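# Roll two balls into matching cups of a covered puzzle

## Task

Put the large ball in the green cup and the small ball in the orange cup of the wooden puzzle with a lid, then set the puzzle down flat on the table. It only counts if everything stays that way without the robot holding it.

## Robot and tools

Robot: two xArm7 arms with parallel grippers, named left_arm and right_arm. The names are labels, not image sides. left_arm's base sits at about y = +0.279 and right_arm's at about y = -0.192, both near x = 0, z = 0.233, and each base is tilted. A mounting frame and plates behind the arms, if present, are fixed obstacles and count as part of the nearby arm in 'too close' messages.

Frame: every pose is in one scene frame. The origin lies on the table top midway between the arms, +z is up, +x runs out over the table, +y is toward left_arm. Positions are in metres, orientations are quaternions written w first (qw, qx, qy, qz). Reported hand positions may be a little off, more so when an arm is stretched far.

Gripper geometry: the fingers point along the gripper's own +z axis and close along its y axis. end_effector_position is the point between the closed finger pads, roughly 2 cm short of the fingertips; closing pushes the tips about 10 mm further along +z. Opening runs from -1 (shut) to +1 (fully open, 0.084 m). grip_measured in a result is the actual finger opening on that same scale. To keep hold of something, command an opening well under grip_measured; the bigger the gap, the harder the squeeze (up to about 24 N per pad on parts up to about 6 cm). Closing fast can squeeze harder than that.

Row layout (used by execute_actions and move): 16 plain numbers, always both arms: left x, y, z, qw, qx, qy, qz, opening, then right x, y, z, qw, qx, qy, qz, opening. The x, y, z and quaternion are an absolute target pose for that gripper in the scene frame, not an offset. To hold an arm still, resend its last reported pose and the opening it should have; to keep an orientation, repeat the same quaternion in every row rather than copying a drifted reported one.

execute_actions(actions): a list of actions; each action is a list of 1 to 15 rows, each row lasting one 1/30 s control step; if fewer than 15 rows are given, the last is held for the remaining steps. An empty list just returns the current state and images. A target more than 0.6 m from a gripper's current position along any of its own axes gets that action refused for both arms; a malformed action, or a first action failing that check, rejects the whole call with no motion.

move(target, speed, blocking): target is one 16-number row as above, an absolute goal. Each gripper travels a straight path there, all paths finishing together, over 0.5 to 10 s (cut off at 10 s). speed is the path's top speed in m/s, 0.002 to 0.5, default 0.25; rotation is capped at twice that in rad/s. Openings are applied at the start. Paths ignore obstacles and the other arm, and grippers can lag, drift or overshoot speed, notably near full reach. Faster contact means harder impact; aiming past a contact point presses harder. blocking=false returns after 0.5 s while motion continues; then only wait or stop are accepted until a result shows the move has ended.

wait(seconds): 0 to 10; lets time run with the last command held, returning early if a running move ends. stop(): brakes a running move; it needs stopping distance, and fingers keep moving. zoom_image(camera, region): camera is cam_left_wrist or cam_right_wrist (both 504x504), region [x0, y0, x1, y1] in pixels from the top-left, at most 504x504. read_manual(section): only licence texts. finished_scene(scene): ends the current scene, passing its number; irreversible.

Controller behaviour: each step the commanded pose is clipped to within 70 mm and 16 degrees of the measured one, then reached by damped inverse kinematics, favouring position over orientation. Distant goals take several actions. 'Hand target' lines show the clipped pose being pursued. Elbows never fully straighten.

Results: each gives per-arm position, quaternion, velocities, grip_measured, joint positions and torques (torques carry offsets and noise), plus camera images with calibration where changed. Action calls list end_effector_position at some steps; HELD marks a step where an arm's command was held back. A move adds a 'move:' line: done, off_target, moving, held or fault, plus limits; paced means the pose was clipped, held means a check blocked some steps (the arm may then speed up a lot). If only one arm is named, the other finished fine. 'pose unreachable' means the clearance check altered or blocked that arm's command.

Hazards to avoid: pushing anything off the table fails the task. Don't let arms collide or press each other. Contact torque reaching a joint's load limit (waist and shoulder 47, upper arm roll, elbow and forearm roll 28.2, wrist pitch and roll 18.8 N m, held weight included) triggers a TORQUE FAULT: the arm backs off, freezes 10 s and drops the rest of the call. Holding loads heats motors; MOTOR HOT appears from 65 °C and at 80 °C the arm brakes until cool (OVER-TEMPERATURE FAULT). Drops, slips, slams and hard shoves are penalised. Loose objects may occasionally be nudged by outside pushes. The robot holds its last command while you think, so park arms safely before pausing.

Each tool is called as a command line: name --argument value for each argument, lists and objects as JSON in quotes; but a table of rows of numbers goes row by row, as --pt "numbers of a row", without its own name.

## Session

execute_actions --actions '[]'

Scene clock: 0.00 s.
left_arm: end_effector_position=(+0.1766, +0.3424, +0.3129) grip_measured=+1.00 end_effector_quat_wxyz=(+0.382, +0.601, -0.640, -0.289) end_effector_velocity=(+0.000, -0.000, +0.000) end_effector_angular_velocity=(-0.001, -0.001, -0.001) | right_arm: end_effector_position=(+0.0964, -0.6344, +0.1608) grip_measured=+0.46 end_effector_quat_wxyz=(-0.120, +0.957, -0.227, -0.132) end_effector_velocity=(+0.001, -0.000, +0.000) end_effector_angular_velocity=(-0.001, +0.000, +0.002)
Joint positions: left_arm=[-0.305 -0.098 -0.011  0.623  0.12   1.63   0.713  0.084] | right_arm=[-1.193 -0.99  -0.015  0.376 -0.363  0.841 -0.578  0.063]
Joint velocities: left_arm=[-0.     0.    -0.     0.001  0.    -0.     0.001 -0.   ] | right_arm=[ 0.    -0.     0.002 -0.    -0.     0.     0.001 -0.   ]
Joint torques (N m, as the arm reports them, + toward a larger angle): no reading
Hand target (left_arm): +0.177, +0.342, +0.313; +0.382, +0.601, -0.640, -0.289
Hand target (right_arm): +0.096, -0.634, +0.161; -0.120, +0.957, -0.227, -0.132

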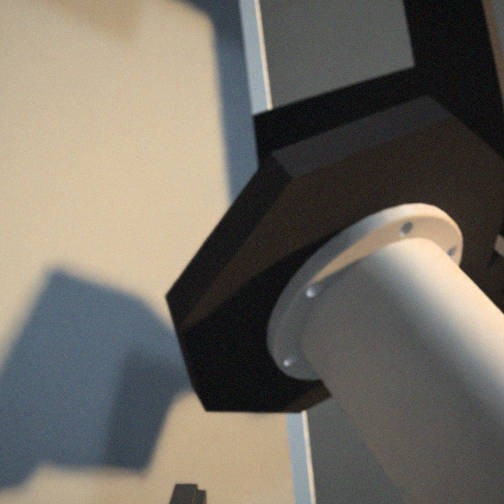

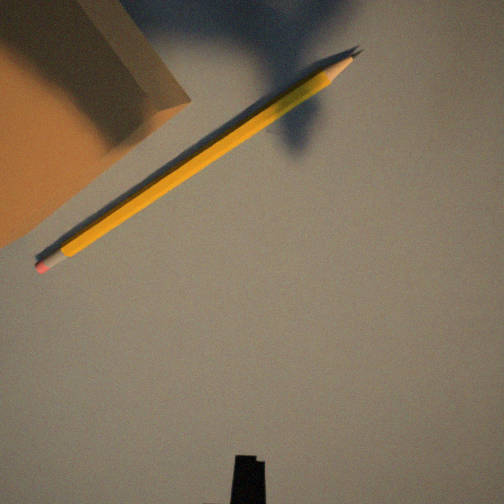

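move --target '[0.33,0.28,0.40,0,1,0,0,1, 0.2,-0.5,0.40,0,1,0,0,1]' --speed 0.3

Scene clock: 10.20 s.
left_arm: end_effector_position=(+0.3299, +0.2796, +0.3990) grip_measured=+1.00 end_effector_quat_wxyz=(-0.001, +1.000, -0.002, -0.000) end_effector_velocity=(+0.000, -0.000, +0.001) end_effector_angular_velocity=(+0.003, -0.002, +0.001) | right_arm: end_effector_position=(+0.1996, -0.5014, +0.3990) grip_measured=+1.00 end_effector_quat_wxyz=(+0.002, +1.000, -0.002, -0.002) end_effector_velocity=(+0.000, +0.000, +0.001) end_effector_angular_velocity=(-0.002, -0.002, +0.002)
Joint positions: left_arm=[-0.356 -0.009 -0.513  0.841  0.663  1.53  -1.26   0.084] | right_arm=[-0.623 -1.822  0.643  0.442  0.009  1.596 -0.643  0.084]
Joint velocities: left_arm=[-0.002  0.004 -0.002  0.004  0.002  0.004 -0.004 -0.   ] | right_arm=[ 0.001 -0.     0.002  0.003  0.001  0.001 -0.001  0.   ]
Joint torques (N m, as the arm reports them, + toward a larger angle): left_arm=[-11.43  -8.08  -6.91  15.96  -0.45  -0.82   0.64] | right_arm=[-0.82  3.15  0.95 14.6   0.24 -1.73 -0.37]
Hand target (left_arm): +0.330, +0.280, +0.399; -0.001, +1.000, -0.002, -0.000
Hand target (right_arm): +0.200, -0.501, +0.399; +0.002, +1.000, -0.002, -0.002
Off the commanded pose (left_arm): 0.001 m, 0 deg.
Off the commanded pose (right_arm): 0.002 m, 0 deg.
move: done
camera_calibration (this result's frames):
cam_left_wrist: T_world_to_cam=[[-0.00469126, -0.999979, 0.00457354, 0.308802], [-0.999896, 0.00462856, -0.0136256, 0.404694], [0.0136041, -0.00463699, -0.999897, 0.52272], [0, 0, 0, 1]] pos_world=[0.39899, 0.309346, 0.526767]
cam_right_wrist: T_world_to_cam=[[0.00997275, -0.999872, -0.0125437, -0.460825], [-0.999688, -0.0102565, 0.0227598, 0.249337], [-0.0228855, 0.0123128, -0.999662, 0.543738], [0, 0, 0, 1]] pos_world=[0.266299, -0.464903, 0.532099]

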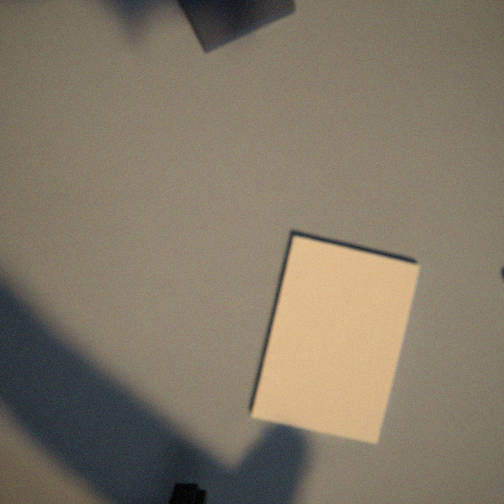

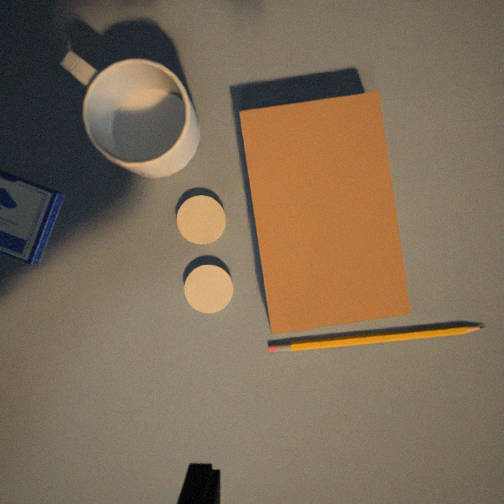

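move --target '[0.35,0.0,0.38,0,1,0,0,1, 0.42,-0.36,0.40,0,1,0,0,1]' --speed 0.3

Scene clock: 14.40 s.
left_arm: end_effector_position=(+0.3494, +0.0006, +0.3802) grip_measured=+1.00 end_effector_quat_wxyz=(+0.001, +1.000, +0.000, -0.001) end_effector_velocity=(-0.003, -0.002, -0.003) end_effector_angular_velocity=(+0.007, +0.002, -0.006) | right_arm: end_effector_position=(+0.4196, -0.3605, +0.3997) grip_measured=+1.00 end_effector_quat_wxyz=(+0.001, +1.000, +0.000, +0.000) end_effector_velocity=(+0.001, +0.001, -0.000) end_effector_angular_velocity=(-0.002, +0.001, +0.000)
Joint positions: left_arm=[-0.622  0.982 -0.424  1.62   0.912  1.592 -1.56   0.084] | right_arm=[-1.052 -1.466  1.238  0.865  0.449  1.354 -0.304  0.084]
Joint velocities: left_arm=[-0.003  0.011  0.001  0.004 -0.     0.003  0.    -0.   ] | right_arm=[-0.004 -0.001  0.003  0.003  0.001 -0.     0.002  0.   ]
Joint torques (N m, as the arm reports them, + toward a larger angle): left_arm=[-23.93 -20.67 -10.07  12.05  -0.38  -0.83   0.71] | right_arm=[ 7.44  3.59 -6.1  13.72  0.16 -1.75 -0.23]
Hand target (left_arm): +0.349, +0.000, +0.380; +0.000, +1.000, -0.000, -0.001
Hand target (right_arm): +0.420, -0.360, +0.400; +0.001, +1.000, +0.000, +0.000
Off the commanded pose (left_arm): 0.001 m, 0 deg.
Off the commanded pose (right_arm): 0.001 m, 0 deg.
move: done
camera_calibration (this result's frames):
cam_left_wrist: T_world_to_cam=[[-0.00104102, -0.999967, 0.00808758, 0.0273138], [-0.999924, 0.000941316, -0.0123223, 0.424767], [0.0123143, -0.00809979, -0.999891, 0.502778], [0, 0, 0, 1]] pos_world=[0.418572, 0.0309854, 0.507736]
cam_right_wrist: T_world_to_cam=[[0.0135496, -0.999789, -0.0154384, -0.32247], [-0.999749, -0.0138215, 0.0176406, 0.471521], [-0.0178503, 0.0151955, -0.999725, 0.546643], [0, 0, 0, 1]] pos_world=[0.48553, -0.324191, 0.533197]

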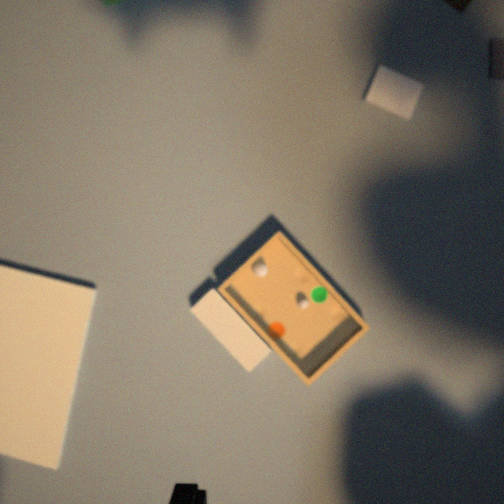

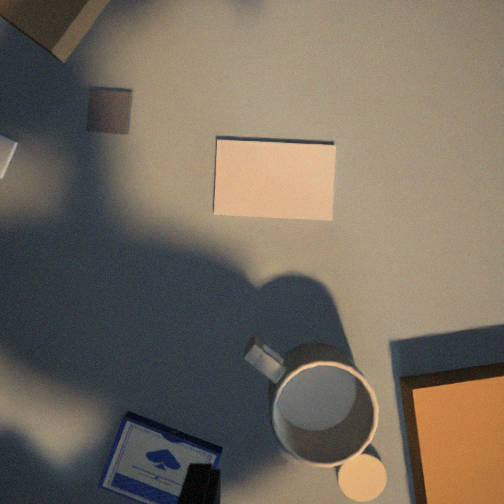

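move --target '[0.305,-0.03,0.14,0,1,0,0,1, 0.42,-0.36,0.40,0,1,0,0,1]' --speed 0.3

zoom_image --camera "cam_left_wrist" --region '[60,60,460,460]'

Scene clock: 20.87 s.
left_arm: end_effector_position=(+0.3041, -0.0300, +0.1416) grip_measured=+1.00 end_effector_quat_wxyz=(+0.001, +1.000, +0.001, -0.001) end_effector_velocity=(-0.002, +0.006, -0.010) end_effector_angular_velocity=(+0.018, +0.005, +0.000) | right_arm: end_effector_position=(+0.4200, -0.3600, +0.4000) grip_measured=+1.00 end_effector_quat_wxyz=(+0.000, +1.000, +0.000, +0.000) end_effector_velocity=(+0.000, -0.000, -0.000) end_effector_angular_velocity=(+0.001, +0.000, -0.000)
Joint positions: left_arm=[-0.449  1.213 -0.235  1.396  1.198  1.176 -1.778  0.084] | right_arm=[-1.054 -1.465  1.239  0.868  0.45   1.356 -0.303  0.084]
Joint velocities: left_arm=[ 0.006  0.007  0.012 -0.005  0.002  0.001 -0.002 -0.   ] | right_arm=[-0.     0.001 -0.    -0.    -0.    -0.     0.    -0.   ]
Joint torques (N m, as the arm reports them, + toward a larger angle): left_arm=[-24.55 -20.95 -11.49   8.93  -0.54  -0.84   0.66] | right_arm=[ 7.26  3.51 -5.99 13.67  0.33 -1.87 -0.29]
Hand target (left_arm): +0.304, -0.030, +0.141; +0.000, +1.000, +0.001, -0.001
Hand target (right_arm): +0.420, -0.360, +0.400; +0.000, +1.000, +0.000, +0.000
Off the commanded pose (left_arm): 0.002 m, 0 deg.
Off the commanded pose (right_arm): 0.000 m, 0 deg.
move: done
camera_calibration (this result's frames):
cam_left_wrist: T_world_to_cam=[[0.000146077, -0.999961, 0.00880509, -0.00181473], [-0.999917, -0.00025982, -0.0129181, 0.376651], [0.0129199, -0.00880247, -0.999878, 0.2643], [0, 0, 0, 1]] pos_world=[0.373205, 0.000609691, 0.269149]
cam_right_wrist: T_world_to_cam=[[0.013417, -0.999773, -0.0165273, -0.321426], [-0.999737, -0.0137206, 0.0183987, 0.471656], [-0.0186213, 0.016276, -0.999694, 0.54768], [0, 0, 0, 1]] pos_world=[0.486043, -0.323796, 0.533523]

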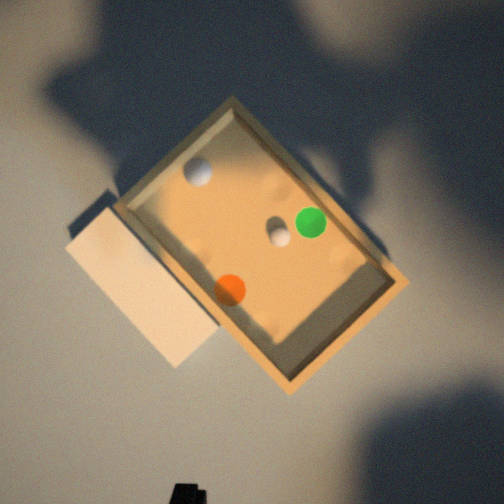

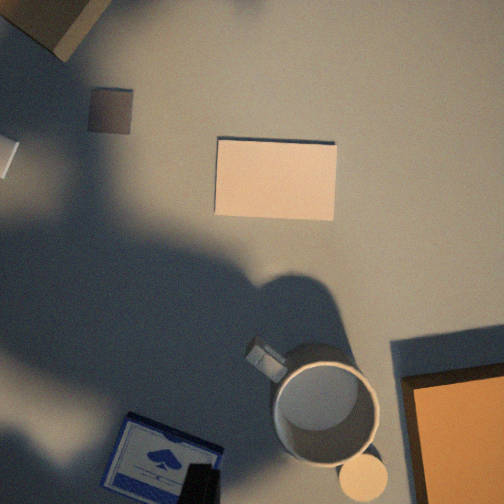

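Region (60, 60, 460, 460) of cam_left_wrist's 504x504 image, scaled by 1.260, with more detail than that image has.

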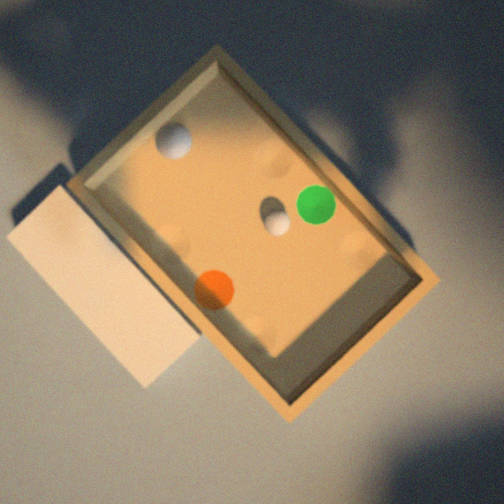

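move --target '[0.421,0.079,0.27,0,0.3714,-0.9285,0,1, 0.30,-0.16,0.20,-0.0804,0.9065,0.3626,0.2009,1]' --speed 0.35

Scene clock: 59.67 s.
left_arm: end_effector_position=(+0.4218, +0.0781, +0.2698) grip_measured=+1.00 end_effector_quat_wxyz=(+0.001, -0.371, +0.929, -0.001) end_effector_velocity=(+0.001, +0.000, +0.001) end_effector_angular_velocity=(-0.001, -0.001, -0.003) | right_arm: end_effector_position=(+0.3390, -0.2276, +0.2670) grip_measured=+1.00 end_effector_quat_wxyz=(-0.053, +0.958, +0.247, +0.136) end_effector_velocity=(-0.000, +0.000, -0.000) end_effector_angular_velocity=(-0.000, +0.000, +0.001)
Joint positions: left_arm=[-0.226  0.87  -0.526  1.364  1.155  1.484  0.872  0.084] | right_arm=[-0.591 -1.322  1.74   0.28   0.936  0.771 -0.615  0.084]
Joint velocities: left_arm=[-0.001 -0.001  0.     0.003 -0.     0.     0.005  0.   ] | right_arm=[-0.     0.     0.001 -0.    -0.     0.    -0.    -0.   ]
Joint torques (N m, as the arm reports them, + toward a larger angle): left_arm=[-25.89 -18.36 -12.05   8.43  -0.47  -0.9    0.62] | right_arm=[ 2.37  4.77 -5.01 11.98  0.36 -2.2  -0.21]
Hand target (left_arm): +0.422, +0.078, +0.270; +0.001, -0.371, +0.929, -0.001
Hand target (right_arm): +0.339, -0.228, +0.267; -0.053, +0.958, +0.247, +0.136
Off the commanded pose (left_arm): 0.001 m, 0 deg.
Off the commanded pose (right_arm): 0.103 m, 17 deg; position and orientation clipped at the last step of the last action.
move: held (right_arm); limits=paced,held; held on 43 of 117 steps (right_arm), including the last (right_arm)
pose unreachable (right arm): on one or more control steps of this call, first in action 0 (counted from 0), this arm could not follow its commanded pose, so it was not sent that pose on those steps. On the call's last step it was still not sent that pose. It may still have moved: this result reports where it is.
cause: the commanded pose would bring two parts of the arm too close to each other (joints 3 (upper arm roll) to 5 (forearm roll) lie between them).
camera_calibration (this result's frames):
cam_left_wrist: T_world_to_cam=[[-0.687942, 0.725751, 0.00450548, 0.261693], [0.72565, 0.687931, -0.0135244, -0.285445], [-0.0129148, -0.00603458, -0.999898, 0.402644], [0, 0, 0, 1]] pos_world=[0.392363, 0.00887182, 0.397564]
cam_right_wrist: T_world_to_cam=[[0.503196, -0.862959, -0.0457784, -0.317295], [-0.838177, -0.474479, -0.268942, 0.312026], [0.210365, 0.173701, -0.962068, 0.359235], [0, 0, 0, 1]] pos_world=[0.345624, -0.188162, 0.415001]

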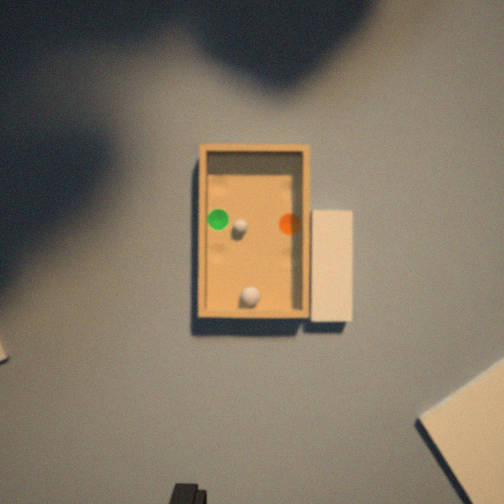

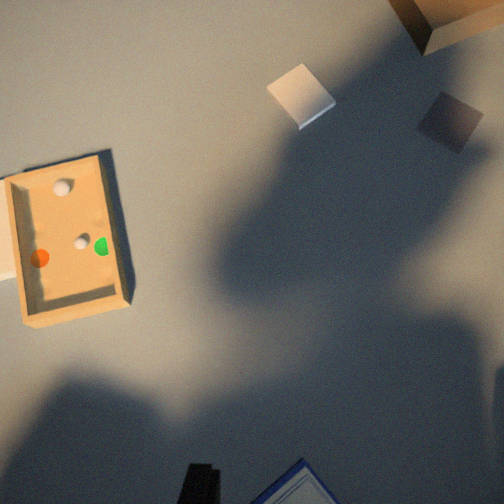

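move --target '[0.421,0.079,0.27,0,0.3714,-0.9285,0,1, 0.46,-0.20,0.17,-0.053,0.958,0.247,0.136,1]'

move --target '[0.421,0.079,0.27,0,0.3714,-0.9285,0,1, 0.38,-0.10,0.08,-0.0804,0.9065,0.3626,0.2009,1]'

Scene clock: 66.47 s.
left_arm: end_effector_position=(+0.4210, +0.0790, +0.2700) grip_measured=+1.00 end_effector_quat_wxyz=(+0.000, -0.371, +0.928, -0.000) end_effector_velocity=(-0.000, +0.000, -0.001) end_effector_angular_velocity=(+0.001, +0.001, -0.001) | right_arm: end_effector_position=(+0.4595, -0.1992, +0.1704) grip_measured=+1.00 end_effector_quat_wxyz=(-0.054, +0.958, +0.247, +0.136) end_effector_velocity=(+0.000, +0.001, -0.001) end_effector_angular_velocity=(+0.002, +0.001, -0.000)
Joint positions: left_arm=[-0.225  0.867 -0.527  1.361  1.152  1.485  0.871  0.084] | right_arm=[-1.353 -1.389  2.021  0.673  1.272  0.443 -0.994  0.084]
Joint velocities: left_arm=[ 0.001  0.001  0.    -0.    -0.     0.     0.001  0.   ] | right_arm=[-0.005  0.001  0.002  0.003  0.002 -0.002 -0.001  0.   ]
Joint torques (N m, as the arm reports them, + toward a larger angle): left_arm=[-25.77 -18.12 -12.1    8.42  -0.46  -0.92   0.69] | right_arm=[ 9.67 10.32 -6.    9.57 -0.06 -1.89 -0.36]
Hand target (left_arm): +0.421, +0.079, +0.270; +0.000, -0.371, +0.928, -0.000
Hand target (right_arm): +0.460, -0.199, +0.170; -0.054, +0.958, +0.247, +0.136
Off the commanded pose (left_arm): 0.000 m, 0 deg.
Off the commanded pose (right_arm): 0.001 m, 0 deg.
move: done; limits=paced
camera_calibration (this result's frames):
cam_left_wrist: T_world_to_cam=[[-0.688613, 0.7251, 0.0064959, 0.260306], [0.724978, 0.688625, -0.0142165, -0.285049], [-0.0147816, -0.00508032, -0.999878, 0.403541], [0, 0, 0, 1]] pos_world=[0.391869, 0.0095943, 0.397748]
cam_right_wrist: T_world_to_cam=[[0.503808, -0.86244, -0.048722, -0.357478], [-0.837741, -0.474069, -0.271015, 0.400778], [0.210637, 0.177356, -0.961341, 0.236504], [0, 0, 0, 1]] pos_world=[0.466032, -0.160252, 0.318561]

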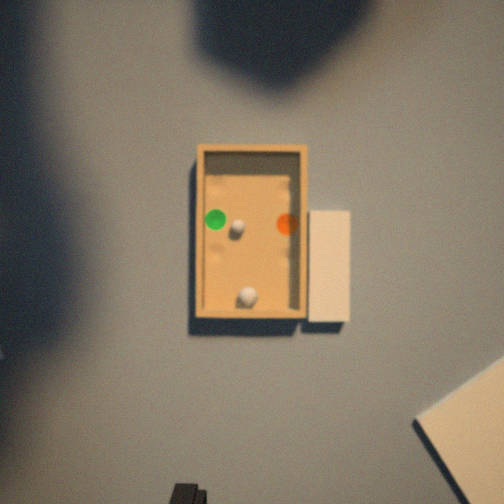

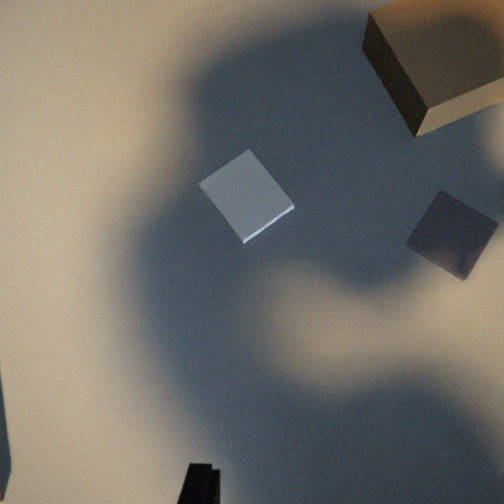

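Scene clock: 67.73 s.
left_arm: end_effector_position=(+0.4210, +0.0790, +0.2700) grip_measured=+1.00 end_effector_quat_wxyz=(+0.000, -0.371, +0.928, -0.000) end_effector_velocity=(+0.000, +0.000, +0.000) end_effector_angular_velocity=(-0.001, +0.000, +0.001) | right_arm: end_effector_position=(+0.3805, -0.1001, +0.0806) grip_measured=+1.00 end_effector_quat_wxyz=(-0.080, +0.906, +0.363, +0.202) end_effector_velocity=(-0.001, +0.001, -0.001) end_effector_angular_velocity=(+0.008, -0.005, +0.004)
Joint positions: left_arm=[-0.225  0.867 -0.527  1.361  1.152  1.485  0.871  0.084] | right_arm=[-1.344 -1.606  2.412  0.767  2.193  0.35  -1.731  0.084]
Joint velocities: left_arm=[ 0.001 -0.    -0.001  0.001 -0.    -0.     0.     0.   ] | right_arm=[ 0.009 -0.01  -0.    -0.002  0.024  0.015 -0.017 -0.   ]
Joint torques (N m, as the arm reports them, + toward a larger angle): left_arm=[-25.56 -18.4  -12.03   8.47  -0.53  -0.86   0.73] | right_arm=[ 7.69 16.22 -7.14  6.09  0.02 -1.16 -0.03]
Hand target (left_arm): +0.421, +0.079, +0.270; -0.000, -0.371, +0.928, +0.000
Hand target (right_arm): +0.380, -0.100, +0.080; -0.080, +0.906, +0.363, +0.202
Off the commanded pose (left_arm): 0.000 m, 0 deg.
Off the commanded pose (right_arm): 0.001 m, 0 deg.
move: done
camera_calibration (this result's frames):
cam_left_wrist: T_world_to_cam=[[-0.688611, 0.725102, 0.00649947, 0.260304], [0.72498, 0.688623, -0.0142182, -0.285044], [-0.0147853, -0.0050788, -0.999878, 0.403539], [0, 0, 0, 1]] pos_world=[0.391866, 0.00959071, 0.397745]
cam_right_wrist: T_world_to_cam=[[0.703354, -0.710788, -0.00854309, -0.300568], [-0.651811, -0.640106, -0.406703, 0.280765], [0.283611, 0.291625, -0.913521, 0.129087], [0, 0, 0, 1]] pos_world=[0.357801, -0.0715657, 0.229543]

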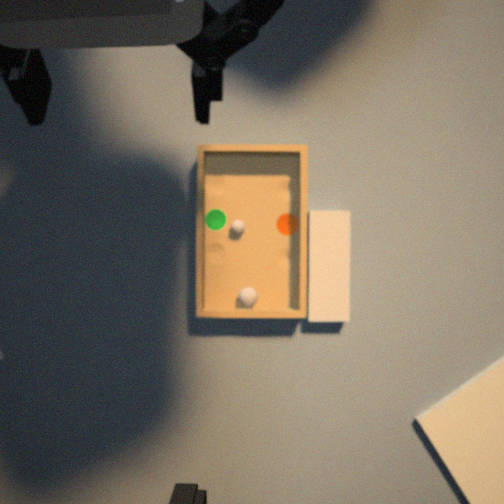

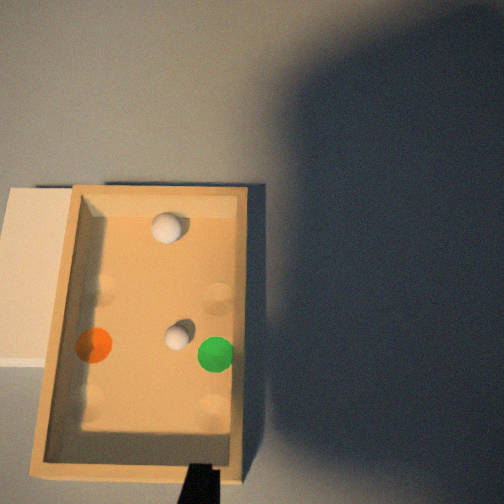

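move --target '[0.421,0.079,0.27,0,0.3714,-0.9285,0,1, 0.340,-0.043,0.06,-0.0804,0.9065,0.3626,0.2009,1]' --speed 0.15

Scene clock: 71.17 s.
left_arm: end_effector_position=(+0.4210, +0.0790, +0.2700) grip_measured=+1.00 end_effector_quat_wxyz=(-0.000, -0.371, +0.928, +0.000) end_effector_velocity=(+0.000, -0.000, +0.001) end_effector_angular_velocity=(-0.001, -0.000, +0.002) | right_arm: end_effector_position=(+0.3405, -0.0437, +0.0602) grip_measured=+1.00 end_effector_quat_wxyz=(-0.080, +0.907, +0.362, +0.201) end_effector_velocity=(-0.001, +0.002, -0.001) end_effector_angular_velocity=(-0.001, +0.001, -0.000)
Joint positions: left_arm=[-0.225  0.867 -0.527  1.361  1.152  1.485  0.871  0.084] | right_arm=[-1.307 -1.675  2.573  0.882  2.275  0.245 -1.649  0.084]
Joint velocities: left_arm=[ 0.    -0.    -0.001  0.    -0.     0.    -0.001 -0.   ] | right_arm=[-0.001 -0.003  0.005  0.005 -0.    -0.005  0.004 -0.   ]
Joint torques (N m, as the arm reports them, + toward a larger angle): left_arm=[-25.69 -18.06 -12.06   8.56  -0.52  -0.83   0.78] | right_arm=[ 6.81 18.06 -6.9   6.09 -0.15 -1.46 -0.32]
Hand target (left_arm): +0.421, +0.079, +0.270; -0.000, -0.371, +0.928, +0.000
Hand target (right_arm): +0.340, -0.043, +0.060; -0.080, +0.906, +0.363, +0.201
Off the commanded pose (left_arm): 0.000 m, 0 deg.
Off the commanded pose (right_arm): 0.001 m, 0 deg.
move: done
camera_calibration (this result's frames):
cam_left_wrist: T_world_to_cam=[[-0.688611, 0.725102, 0.00649975, 0.260304], [0.72498, 0.688623, -0.0142182, -0.285044], [-0.0147855, -0.00507863, -0.999878, 0.403539], [0, 0, 0, 1]] pos_world=[0.391866, 0.00959069, 0.397745]
cam_right_wrist: T_world_to_cam=[[0.70275, -0.711385, -0.00852561, -0.232341], [-0.652629, -0.639843, -0.405803, 0.282825], [0.283228, 0.290743, -0.913921, 0.105412], [0, 0, 0, 1]] pos_world=[0.318002, -0.0149679, 0.209128]

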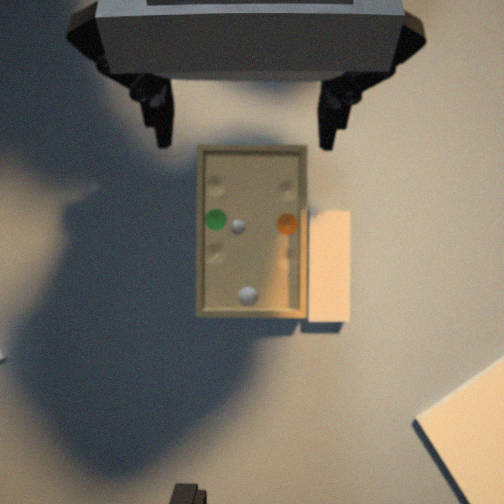

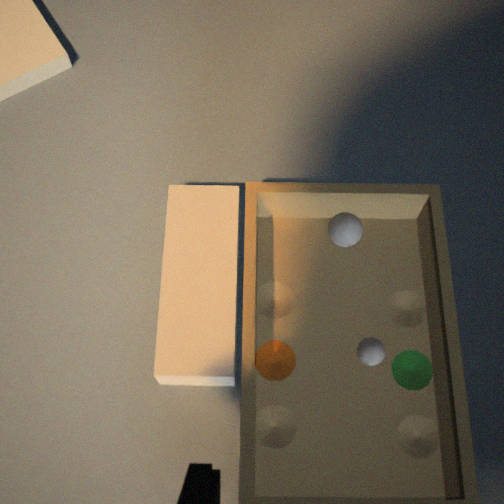

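move --target '[0.421,0.079,0.27,0,0.3714,-0.9285,0,1, 0.355,-0.025,0.028,-0.0804,0.9065,0.3626,0.2009,1]' --speed 0.06

zoom_image --camera "cam_left_wrist" --region '[130,90,380,340]'

Scene clock: 76.87 s.
left_arm: end_effector_position=(+0.4210, +0.0790, +0.2700) grip_measured=+1.00 end_effector_quat_wxyz=(-0.000, -0.371, +0.928, +0.000) end_effector_velocity=(-0.000, +0.001, -0.001) end_effector_angular_velocity=(+0.003, +0.001, +0.001) | right_arm: end_effector_position=(+0.3550, -0.0250, +0.0281) grip_measured=+1.00 end_effector_quat_wxyz=(-0.080, +0.907, +0.362, +0.201) end_effector_velocity=(+0.000, +0.001, +0.000) end_effector_angular_velocity=(+0.002, -0.000, +0.000)
Joint positions: left_arm=[-0.225  0.867 -0.527  1.361  1.152  1.485  0.871  0.084] | right_arm=[-1.355 -1.803  2.569  1.006  2.293  0.263 -1.641  0.084]
Joint velocities: left_arm=[ 0.     0.     0.002 -0.001 -0.     0.    -0.001 -0.   ] | right_arm=[-0.001 -0.001 -0.     0.003  0.    -0.     0.     0.   ]
Joint torques (N m, as the arm reports them, + toward a larger angle): left_arm=[-25.86 -18.32 -12.11   8.46  -0.4   -0.88   0.71] | right_arm=[ 7.34 19.74 -7.77  5.47 -0.17 -1.34 -0.33]
Hand target (left_arm): +0.421, +0.079, +0.270; +0.000, -0.371, +0.928, +0.000
Hand target (right_arm): +0.355, -0.025, +0.028; -0.080, +0.907, +0.362, +0.201
Off the commanded pose (left_arm): 0.000 m, 0 deg.
Off the commanded pose (right_arm): 0.000 m, 0 deg.
move: done
camera_calibration (this result's frames):
cam_left_wrist: T_world_to_cam=[[-0.688611, 0.725102, 0.00649966, 0.260304], [0.72498, 0.688623, -0.0142183, -0.285044], [-0.0147855, -0.00507873, -0.999878, 0.403539], [0, 0, 0, 1]] pos_world=[0.391866, 0.00959069, 0.397745]
cam_right_wrist: T_world_to_cam=[[0.703169, -0.710959, -0.00954064, -0.229607], [-0.652522, -0.639925, -0.405846, 0.291098], [0.282434, 0.291603, -0.913892, 0.0668834], [0, 0, 0, 1]] pos_world=[0.33251, 0.00353606, 0.177074]

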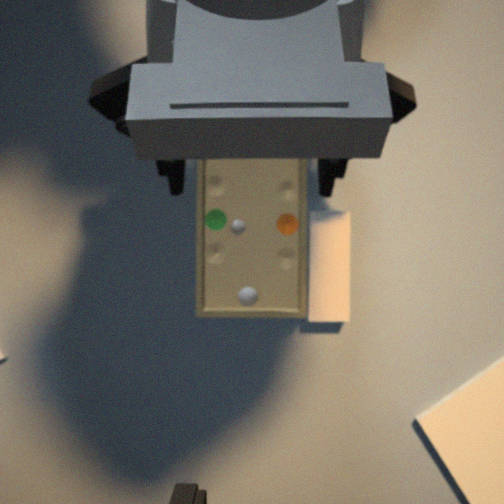

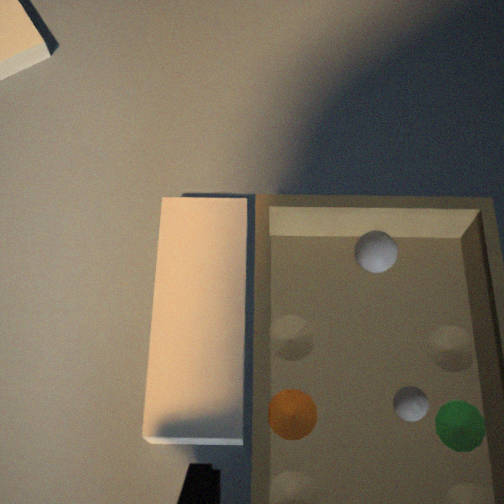

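Region (130, 90, 380, 340) of cam_left_wrist's 504x504 image, scaled by 2.016, with more detail than that image has.

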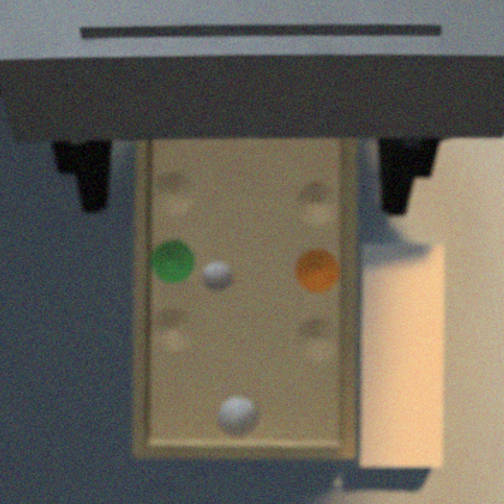

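execute_actions --actions '[[[0.421,0.079,0.27,0,0.3714,-0.9285,0,1, 0.355,-0.025,0.025,-0.0804,0.9065,0.3626,0.2009,0.85],[0.421,0.079,0.27,0,0.3714,-0.9285,0,1, 0.355,-0.025,0.025,-0.0804,0.9065,0.3626,0.2009,0.8],[0.421,0.079,0.27,0,0.3714,-0.9285,0,1, 0.355,-0.025,0.022,-0.0804,0.9065,0.3626,0.2009,0.68]],[[0.421,0.079,0.27,0,0.3714,-0.9285,0,1, 0.355,-0.025,0.022,-0.0804,0.9065,0.3626,0.2009,0.6]],[[0.421,0.079,0.27,0,0.3714,-0.9285,0,1, 0.355,-0.025,0.022,-0.0804,0.9065,0.3626,0.2009,0.5]],[[0.421,0.079,0.27,0,0.3714,-0.9285,0,1, 0.355,-0.025,0.022,-0.0804,0.9065,0.3626,0.2009,0.2]]]'

Scene clock: 90.10 s.
left_arm: end_effector_position=(+0.4210, +0.0790, +0.2700) grip_measured=+1.00 end_effector_quat_wxyz=(+0.000, -0.371, +0.928, -0.000) end_effector_velocity=(-0.000, -0.000, +0.001) end_effector_angular_velocity=(-0.001, -0.000, -0.002) | right_arm: end_effector_position=(+0.3550, -0.0250, +0.0221) grip_measured=+0.59 end_effector_quat_wxyz=(-0.080, +0.906, +0.363, +0.201) end_effector_velocity=(+0.000, -0.000, -0.000) end_effector_angular_velocity=(-0.001, -0.000, -0.001)
Joint positions: left_arm=[-0.225  0.867 -0.527  1.361  1.152  1.485  0.871  0.084] | right_arm=[-1.354 -1.825  2.569  1.016  2.309  0.273 -1.647  0.068]
Joint velocities: left_arm=[-0.    -0.    -0.002 -0.     0.     0.     0.001  0.   ] | right_arm=[ 0.    -0.001 -0.     0.    -0.    -0.     0.     0.   ]
Joint torques (N m, as the arm reports them, + toward a larger angle): left_arm=[-25.66 -18.14 -11.98   8.54  -0.53  -0.84   0.7 ] | right_arm=[ 6.89 19.33 -7.55  5.22 -0.35 -1.3  -0.3 ]
Hand target (left_arm): +0.421, +0.079, +0.270; +0.000, -0.371, +0.928, -0.000
Hand target (right_arm): +0.355, -0.025, +0.022; -0.080, +0.906, +0.363, +0.201
Off the commanded pose (left_arm): 0.000 m, 0 deg.
Off the commanded pose (right_arm): 0.000 m, 0 deg.
Step readings (end_effector_position; steps 1 to 15: 1st action; 16 to 30: 2nd action; 31 to 45: 3rd action; 46 to 60: 4th action):
0: left_arm (+0.4210, +0.0790, +0.2700) | right_arm (+0.3549, -0.0250, +0.0280)
1: left_arm (+0.4210, +0.0790, +0.2700) | right_arm (+0.3550, -0.0250, +0.0279)
2: left_arm (+0.4210, +0.0790, +0.2700) | right_arm (+0.3551, -0.0248, +0.0275)
4: left_arm (+0.4210, +0.0790, +0.2700) | right_arm (+0.3552, -0.0248, +0.0255)
8: left_arm (+0.4210, +0.0790, +0.2700) | right_arm (+0.3547, -0.0254, +0.0220)
15: left_arm (+0.4210, +0.0790, +0.2700) | right_arm (+0.3550, -0.0250, +0.0221)
16: left_arm (+0.4210, +0.0790, +0.2700) | right_arm (+0.3550, -0.0250, +0.0221)
17: left_arm (+0.4210, +0.0790, +0.2700) | right_arm (+0.3550, -0.0250, +0.0221)
19: left_arm (+0.4210, +0.0790, +0.2700) | right_arm (+0.3550, -0.0249, +0.0220)
23: left_arm (+0.4210, +0.0790, +0.2700) | right_arm (+0.3550, -0.0249, +0.0220)
30: left_arm (+0.4210, +0.0790, +0.2700) | right_arm (+0.3550, -0.0249, +0.0220)
31: left_arm (+0.4210, +0.0790, +0.2700) | right_arm (+0.3550, -0.0249, +0.0221)
32: left_arm (+0.4210, +0.0790, +0.2700) | right_arm (+0.3551, -0.0250, +0.0221)
34: left_arm (+0.4210, +0.0790, +0.2700) | right_arm (+0.3551, -0.0250, +0.0221)
38: left_arm (+0.4210, +0.0790, +0.2700) | right_arm (+0.3551, -0.0250, +0.0221)
45: left_arm (+0.4210, +0.0790, +0.2700) | right_arm (+0.3551, -0.0250, +0.0221)
46: left_arm (+0.4210, +0.0790, +0.2700) | right_arm (+0.3551, -0.0250, +0.0221)
47: left_arm (+0.4210, +0.0790, +0.2700) | right_arm (+0.3551, -0.0250, +0.0221)
49: left_arm (+0.4210, +0.0790, +0.2700) | right_arm (+0.3551, -0.0250, +0.0221)
53: left_arm (+0.4210, +0.0790, +0.2700) | right_arm (+0.3551, -0.0250, +0.0221)
60: end_effector_position above
camera_calibration (this result's frames):
cam_left_wrist: T_world_to_cam=[[-0.688611, 0.725102, 0.00649951, 0.260304], [0.72498, 0.688623, -0.0142181, -0.285044], [-0.0147853, -0.0050787, -0.999878, 0.403539], [0, 0, 0, 1]] pos_world=[0.391866, 0.00959067, 0.397745]
cam_right_wrist: T_world_to_cam=[[0.703361, -0.710771, -0.00934612, -0.229755], [-0.652296, -0.64016, -0.405839, 0.288623], [0.282475, 0.291548, -0.913897, 0.0612652], [0, 0, 0, 1]] pos_world=[0.332563, 0.0036003, 0.170977]

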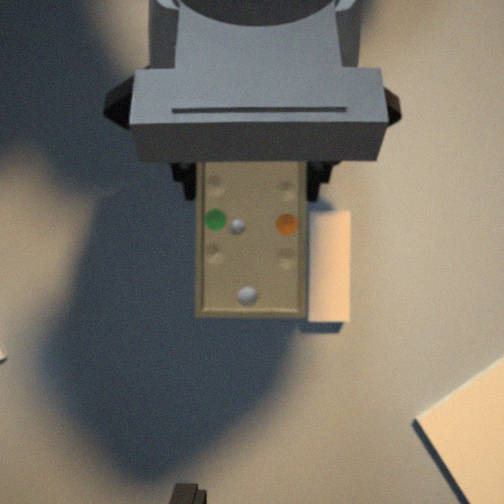

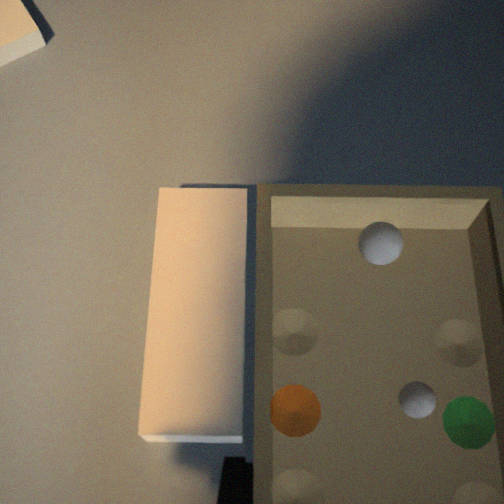

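move --target '[0.421,0.079,0.27,0,0.3714,-0.9285,0,1, 0.356,-0.026,0.030,-0.0424,0.9013,0.3707,0.2201,0]' --speed 0.05

Scene clock: 98.57 s.
left_arm: end_effector_position=(+0.4210, +0.0790, +0.2700) grip_measured=+1.00 end_effector_quat_wxyz=(-0.000, -0.371, +0.928, +0.000) end_effector_velocity=(+0.000, +0.000, -0.001) end_effector_angular_velocity=(+0.001, +0.000, +0.001) | right_arm: end_effector_position=(+0.3561, -0.0260, +0.0299) grip_measured=+0.59 end_effector_quat_wxyz=(-0.043, +0.901, +0.371, +0.220) end_effector_velocity=(+0.002, -0.002, +0.001) end_effector_angular_velocity=(-0.008, -0.007, -0.003)
Joint positions: left_arm=[-0.225  0.867 -0.527  1.361  1.152  1.485  0.871  0.084] | right_arm=[-1.311 -1.839  2.6    1.034  2.306  0.18  -1.63   0.068]
Joint velocities: left_arm=[ 0.    -0.     0.001 -0.     0.    -0.    -0.001  0.   ] | right_arm=[ 0.002 -0.002  0.     0.001 -0.001 -0.009  0.002  0.   ]
Joint torques (N m, as the arm reports them, + toward a larger angle): left_arm=[-25.87 -18.4  -11.99   8.45  -0.52  -0.86   0.68] | right_arm=[ 6.69 20.21 -8.45  5.61 -0.26 -1.56 -0.22]
Hand target (left_arm): +0.421, +0.079, +0.270; -0.000, -0.371, +0.928, -0.000
Hand target (right_arm): +0.356, -0.026, +0.030; -0.042, +0.901, +0.371, +0.220
Off the commanded pose (left_arm): 0.000 m, 0 deg.
Off the commanded pose (right_arm): 0.000 m, 0 deg.
move: done
camera_calibration (this result's frames):
cam_left_wrist: T_world_to_cam=[[-0.688611, 0.725102, 0.00649972, 0.260304], [0.72498, 0.688623, -0.0142182, -0.285044], [-0.0147855, -0.00507863, -0.999878, 0.403539], [0, 0, 0, 1]] pos_world=[0.391866, 0.00959065, 0.397745]
cam_right_wrist: T_world_to_cam=[[0.701249, -0.708714, 0.0772954, -0.232935], [-0.625546, -0.663688, -0.410135, 0.281826], [0.341969, 0.239255, -0.908743, 0.0457461], [0, 0, 0, 1]] pos_world=[0.323997, 0.0110151, 0.175163]

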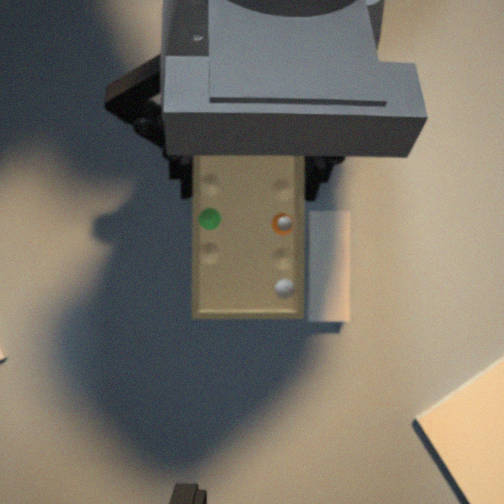

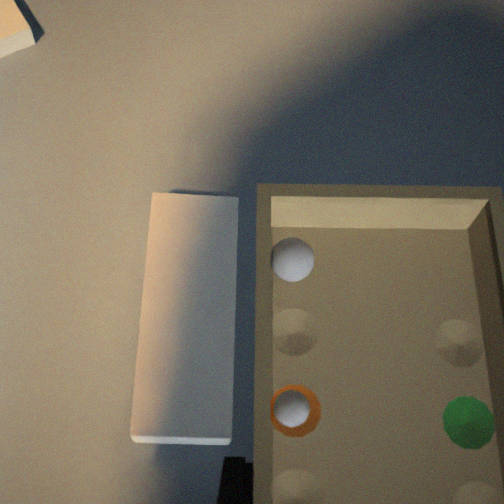

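move --target '[0.421,0.079,0.27,0,0.3714,-0.9285,0,1, 0.356,-0.026,0.030,-0.0804,0.9065,0.3626,0.2009,0]' --speed 0.08

Scene clock: 103.03 s.
left_arm: end_effector_position=(+0.4210, +0.0790, +0.2700) grip_measured=+1.00 end_effector_quat_wxyz=(+0.000, -0.371, +0.928, +0.000) end_effector_velocity=(-0.000, +0.000, -0.000) end_effector_angular_velocity=(+0.001, +0.000, +0.001) | right_arm: end_effector_position=(+0.3558, -0.0259, +0.0300) grip_measured=+0.59 end_effector_quat_wxyz=(-0.080, +0.906, +0.363, +0.201) end_effector_velocity=(-0.002, +0.002, -0.001) end_effector_angular_velocity=(+0.005, +0.007, +0.005)
Joint positions: left_arm=[-0.225  0.867 -0.527  1.361  1.152  1.485  0.871  0.084] | right_arm=[-1.357 -1.796  2.566  1.002  2.289  0.262 -1.643  0.068]
Joint velocities: left_arm=[ 0.    -0.     0.001 -0.001  0.    -0.    -0.002  0.   ] | right_arm=[-0.003  0.003  0.002 -0.001 -0.002  0.006 -0.001  0.   ]
Joint torques (N m, as the arm reports them, + toward a larger angle): left_arm=[-25.95 -18.47 -12.1    8.49  -0.45  -0.81   0.69] | right_arm=[ 7.49 19.63 -7.95  5.73 -0.15 -1.64 -0.35]
Hand target (left_arm): +0.421, +0.079, +0.270; +0.000, -0.371, +0.928, +0.000
Hand target (right_arm): +0.356, -0.026, +0.030; -0.081, +0.906, +0.363, +0.201
Off the commanded pose (left_arm): 0.000 m, 0 deg.
Off the commanded pose (right_arm): 0.000 m, 0 deg.
move: done
camera_calibration (this result's frames):
cam_left_wrist: T_world_to_cam=[[-0.688611, 0.725102, 0.00649954, 0.260304], [0.72498, 0.688623, -0.014218, -0.285044], [-0.0147852, -0.00507861, -0.999878, 0.403538], [0, 0, 0, 1]] pos_world=[0.391866, 0.00959068, 0.397745]
cam_right_wrist: T_world_to_cam=[[0.703488, -0.710647, -0.00920801, -0.230948], [-0.652104, -0.640275, -0.405966, 0.291705], [0.282603, 0.291597, -0.913842, 0.0685606], [0, 0, 0, 1]] pos_world=[0.333316, 0.00265634, 0.178949]

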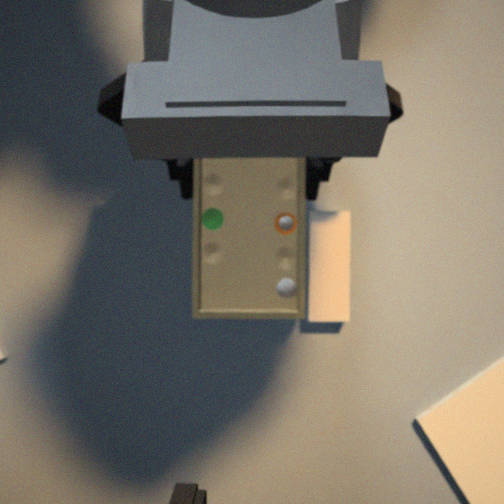

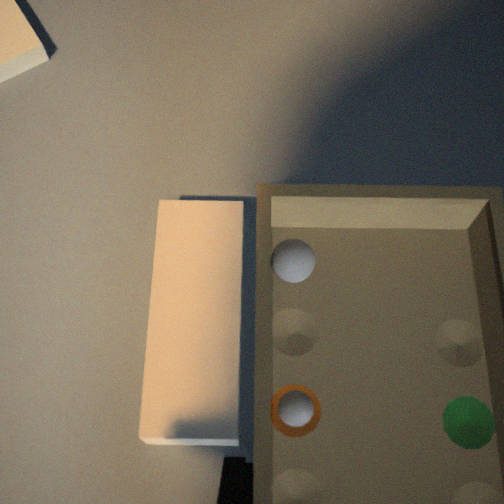

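execute_actions --actions '[[[0.421,0.079,0.27,0,0.3714,-0.9285,0,1, 0.356,-0.026,0.030,-0.0965,0.9052,0.3590,0.2062,0]],[[0.421,0.079,0.27,0,0.3714,-0.9285,0,1, 0.356,-0.026,0.030,-0.0804,0.9065,0.3626,0.2009,0]]]'

wait --seconds 1

Scene clock: 111.57 s.
left_arm: end_effector_position=(+0.4210, +0.0790, +0.2700) grip_measured=+1.00 end_effector_quat_wxyz=(-0.000, -0.371, +0.928, +0.000) end_effector_velocity=(-0.000, -0.000, -0.000) end_effector_angular_velocity=(-0.001, +0.001, +0.000) | right_arm: end_effector_position=(+0.3560, -0.0261, +0.0300) grip_measured=+0.59 end_effector_quat_wxyz=(-0.080, +0.906, +0.363, +0.201) end_effector_velocity=(-0.001, +0.001, +0.000) end_effector_angular_velocity=(+0.001, +0.002, +0.001)
Joint positions: left_arm=[-0.225  0.867 -0.527  1.361  1.152  1.485  0.871  0.084] | right_arm=[-1.358 -1.796  2.566  1.002  2.288  0.262 -1.643  0.068]
Joint velocities: left_arm=[ 0.     0.001 -0.001 -0.    -0.    -0.    -0.001 -0.   ] | right_arm=[-0.001  0.002  0.002  0.002 -0.003 -0.002  0.002 -0.   ]
Joint torques (N m, as the arm reports them, + toward a larger angle): left_arm=[-25.72 -18.24 -12.14   8.52  -0.59  -0.91   0.8 ] | right_arm=[ 7.5  19.87 -7.73  5.81 -0.2  -1.5  -0.27]
Hand target (left_arm): +0.421, +0.079, +0.270; +0.000, -0.371, +0.928, -0.000
Hand target (right_arm): +0.356, -0.026, +0.030; -0.080, +0.906, +0.363, +0.201
Off the commanded pose (left_arm): 0.000 m, 0 deg.
Off the commanded pose (right_arm): 0.000 m, 0 deg.
Step readings (end_effector_position; steps 1 to 15: 1st action; 16 to 30: 2nd action):
0: left_arm (+0.4210, +0.0790, +0.2700) | right_arm (+0.3559, -0.0260, +0.0301)
1: left_arm (+0.4210, +0.0790, +0.2700) | right_arm (+0.3559, -0.0259, +0.0300)
2: left_arm (+0.4210, +0.0790, +0.2700) | right_arm (+0.3557, -0.0254, +0.0301)
4: left_arm (+0.4210, +0.0790, +0.2700) | right_arm (+0.3560, -0.0256, +0.0303)
8: left_arm (+0.4210, +0.0790, +0.2700) | right_arm (+0.3562, -0.0264, +0.0300)
15: left_arm (+0.4210, +0.0790, +0.2700) | right_arm (+0.3560, -0.0259, +0.0300)
16: left_arm (+0.4210, +0.0790, +0.2700) | right_arm (+0.3560, -0.0260, +0.0300)
17: left_arm (+0.4210, +0.0790, +0.2700) | right_arm (+0.3562, -0.0265, +0.0300)
19: left_arm (+0.4210, +0.0790, +0.2700) | right_arm (+0.3562, -0.0262, +0.0300)
23: left_arm (+0.4210, +0.0790, +0.2700) | right_arm (+0.3560, -0.0254, +0.0302)
30: end_effector_position above
camera_calibration (this result's frames):
cam_left_wrist: T_world_to_cam=[[-0.688611, 0.725102, 0.00649963, 0.260304], [0.72498, 0.688623, -0.0142182, -0.285044], [-0.0147854, -0.0050787, -0.999878, 0.403539], [0, 0, 0, 1]] pos_world=[0.391866, 0.00959075, 0.397745]
cam_right_wrist: T_world_to_cam=[[0.703324, -0.710807, -0.00942897, -0.231118], [-0.652391, -0.640141, -0.405716, 0.291821], [0.28235, 0.291501, -0.913951, 0.0685988], [0, 0, 0, 1]] pos_world=[0.333563, 0.00252901, 0.178913]

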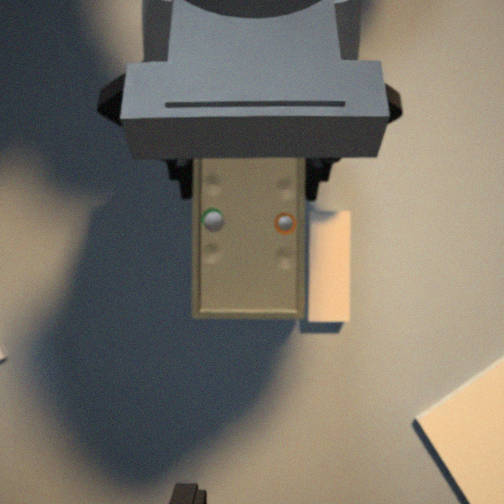

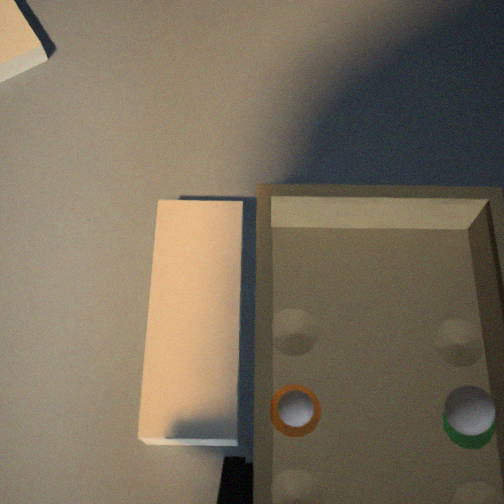

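Scene clock: 112.57 s.
left_arm: end_effector_position=(+0.4210, +0.0790, +0.2700) grip_measured=+1.00 end_effector_quat_wxyz=(+0.000, -0.371, +0.928, +0.000) end_effector_velocity=(+0.000, -0.000, +0.000) end_effector_angular_velocity=(+0.000, -0.000, +0.003) | right_arm: end_effector_position=(+0.3560, -0.0260, +0.0300) grip_measured=+0.59 end_effector_quat_wxyz=(-0.080, +0.906, +0.363, +0.201) end_effector_velocity=(-0.001, +0.000, -0.000) end_effector_angular_velocity=(+0.000, +0.001, +0.002)
Joint positions: left_arm=[-0.225  0.867 -0.527  1.361  1.152  1.485  0.871  0.084] | right_arm=[-1.358 -1.796  2.566  1.002  2.288  0.262 -1.643  0.068]
Joint velocities: left_arm=[-0.     0.     0.     0.001  0.     0.    -0.002 -0.   ] | right_arm=[ 0.     0.     0.001 -0.     0.    -0.    -0.001 -0.   ]
Joint torques (N m, as the arm reports them, + toward a larger angle): left_arm=[-25.64 -18.16 -12.04   8.53  -0.6   -0.92   0.67] | right_arm=[ 7.26 19.93 -7.71  5.89 -0.32 -1.43 -0.42]
Hand target (left_arm): +0.421, +0.079, +0.270; +0.000, -0.371, +0.928, -0.000
Hand target (right_arm): +0.356, -0.026, +0.030; -0.080, +0.906, +0.363, +0.201
Off the commanded pose (left_arm): 0.000 m, 0 deg.
Off the commanded pose (right_arm): 0.000 m, 0 deg.
wait: 1.00 s; at rest by 0.17 s
camera_calibration (this result's frames):
cam_left_wrist: T_world_to_cam=[[-0.688611, 0.725102, 0.00649958, 0.260304], [0.72498, 0.688623, -0.0142181, -0.285044], [-0.0147854, -0.00507869, -0.999878, 0.403539], [0, 0, 0, 1]] pos_world=[0.391866, 0.00959068, 0.397745]
cam_right_wrist: T_world_to_cam=[[0.703402, -0.710729, -0.00946034, -0.231074], [-0.652339, -0.640214, -0.405684, 0.291841], [0.282274, 0.29153, -0.913965, 0.0686228], [0, 0, 0, 1]] pos_world=[0.333547, 0.00260428, 0.178928]

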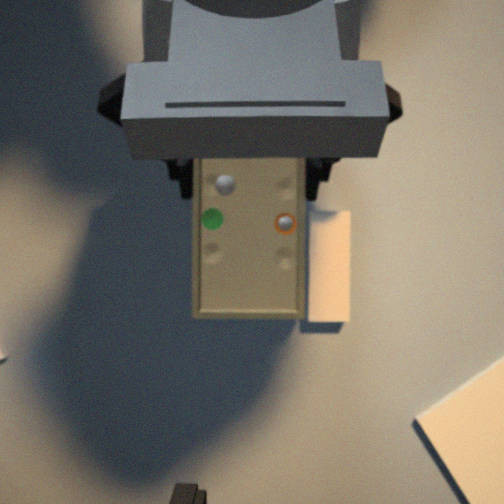

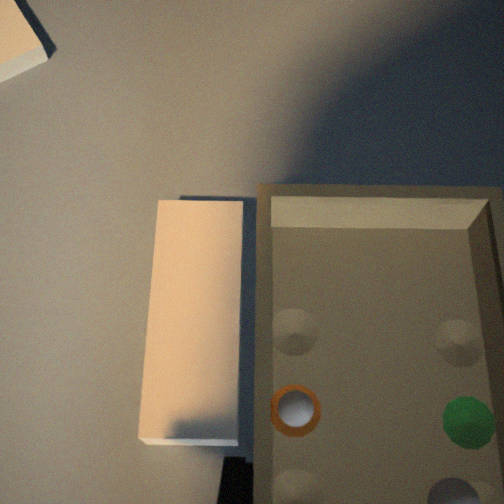

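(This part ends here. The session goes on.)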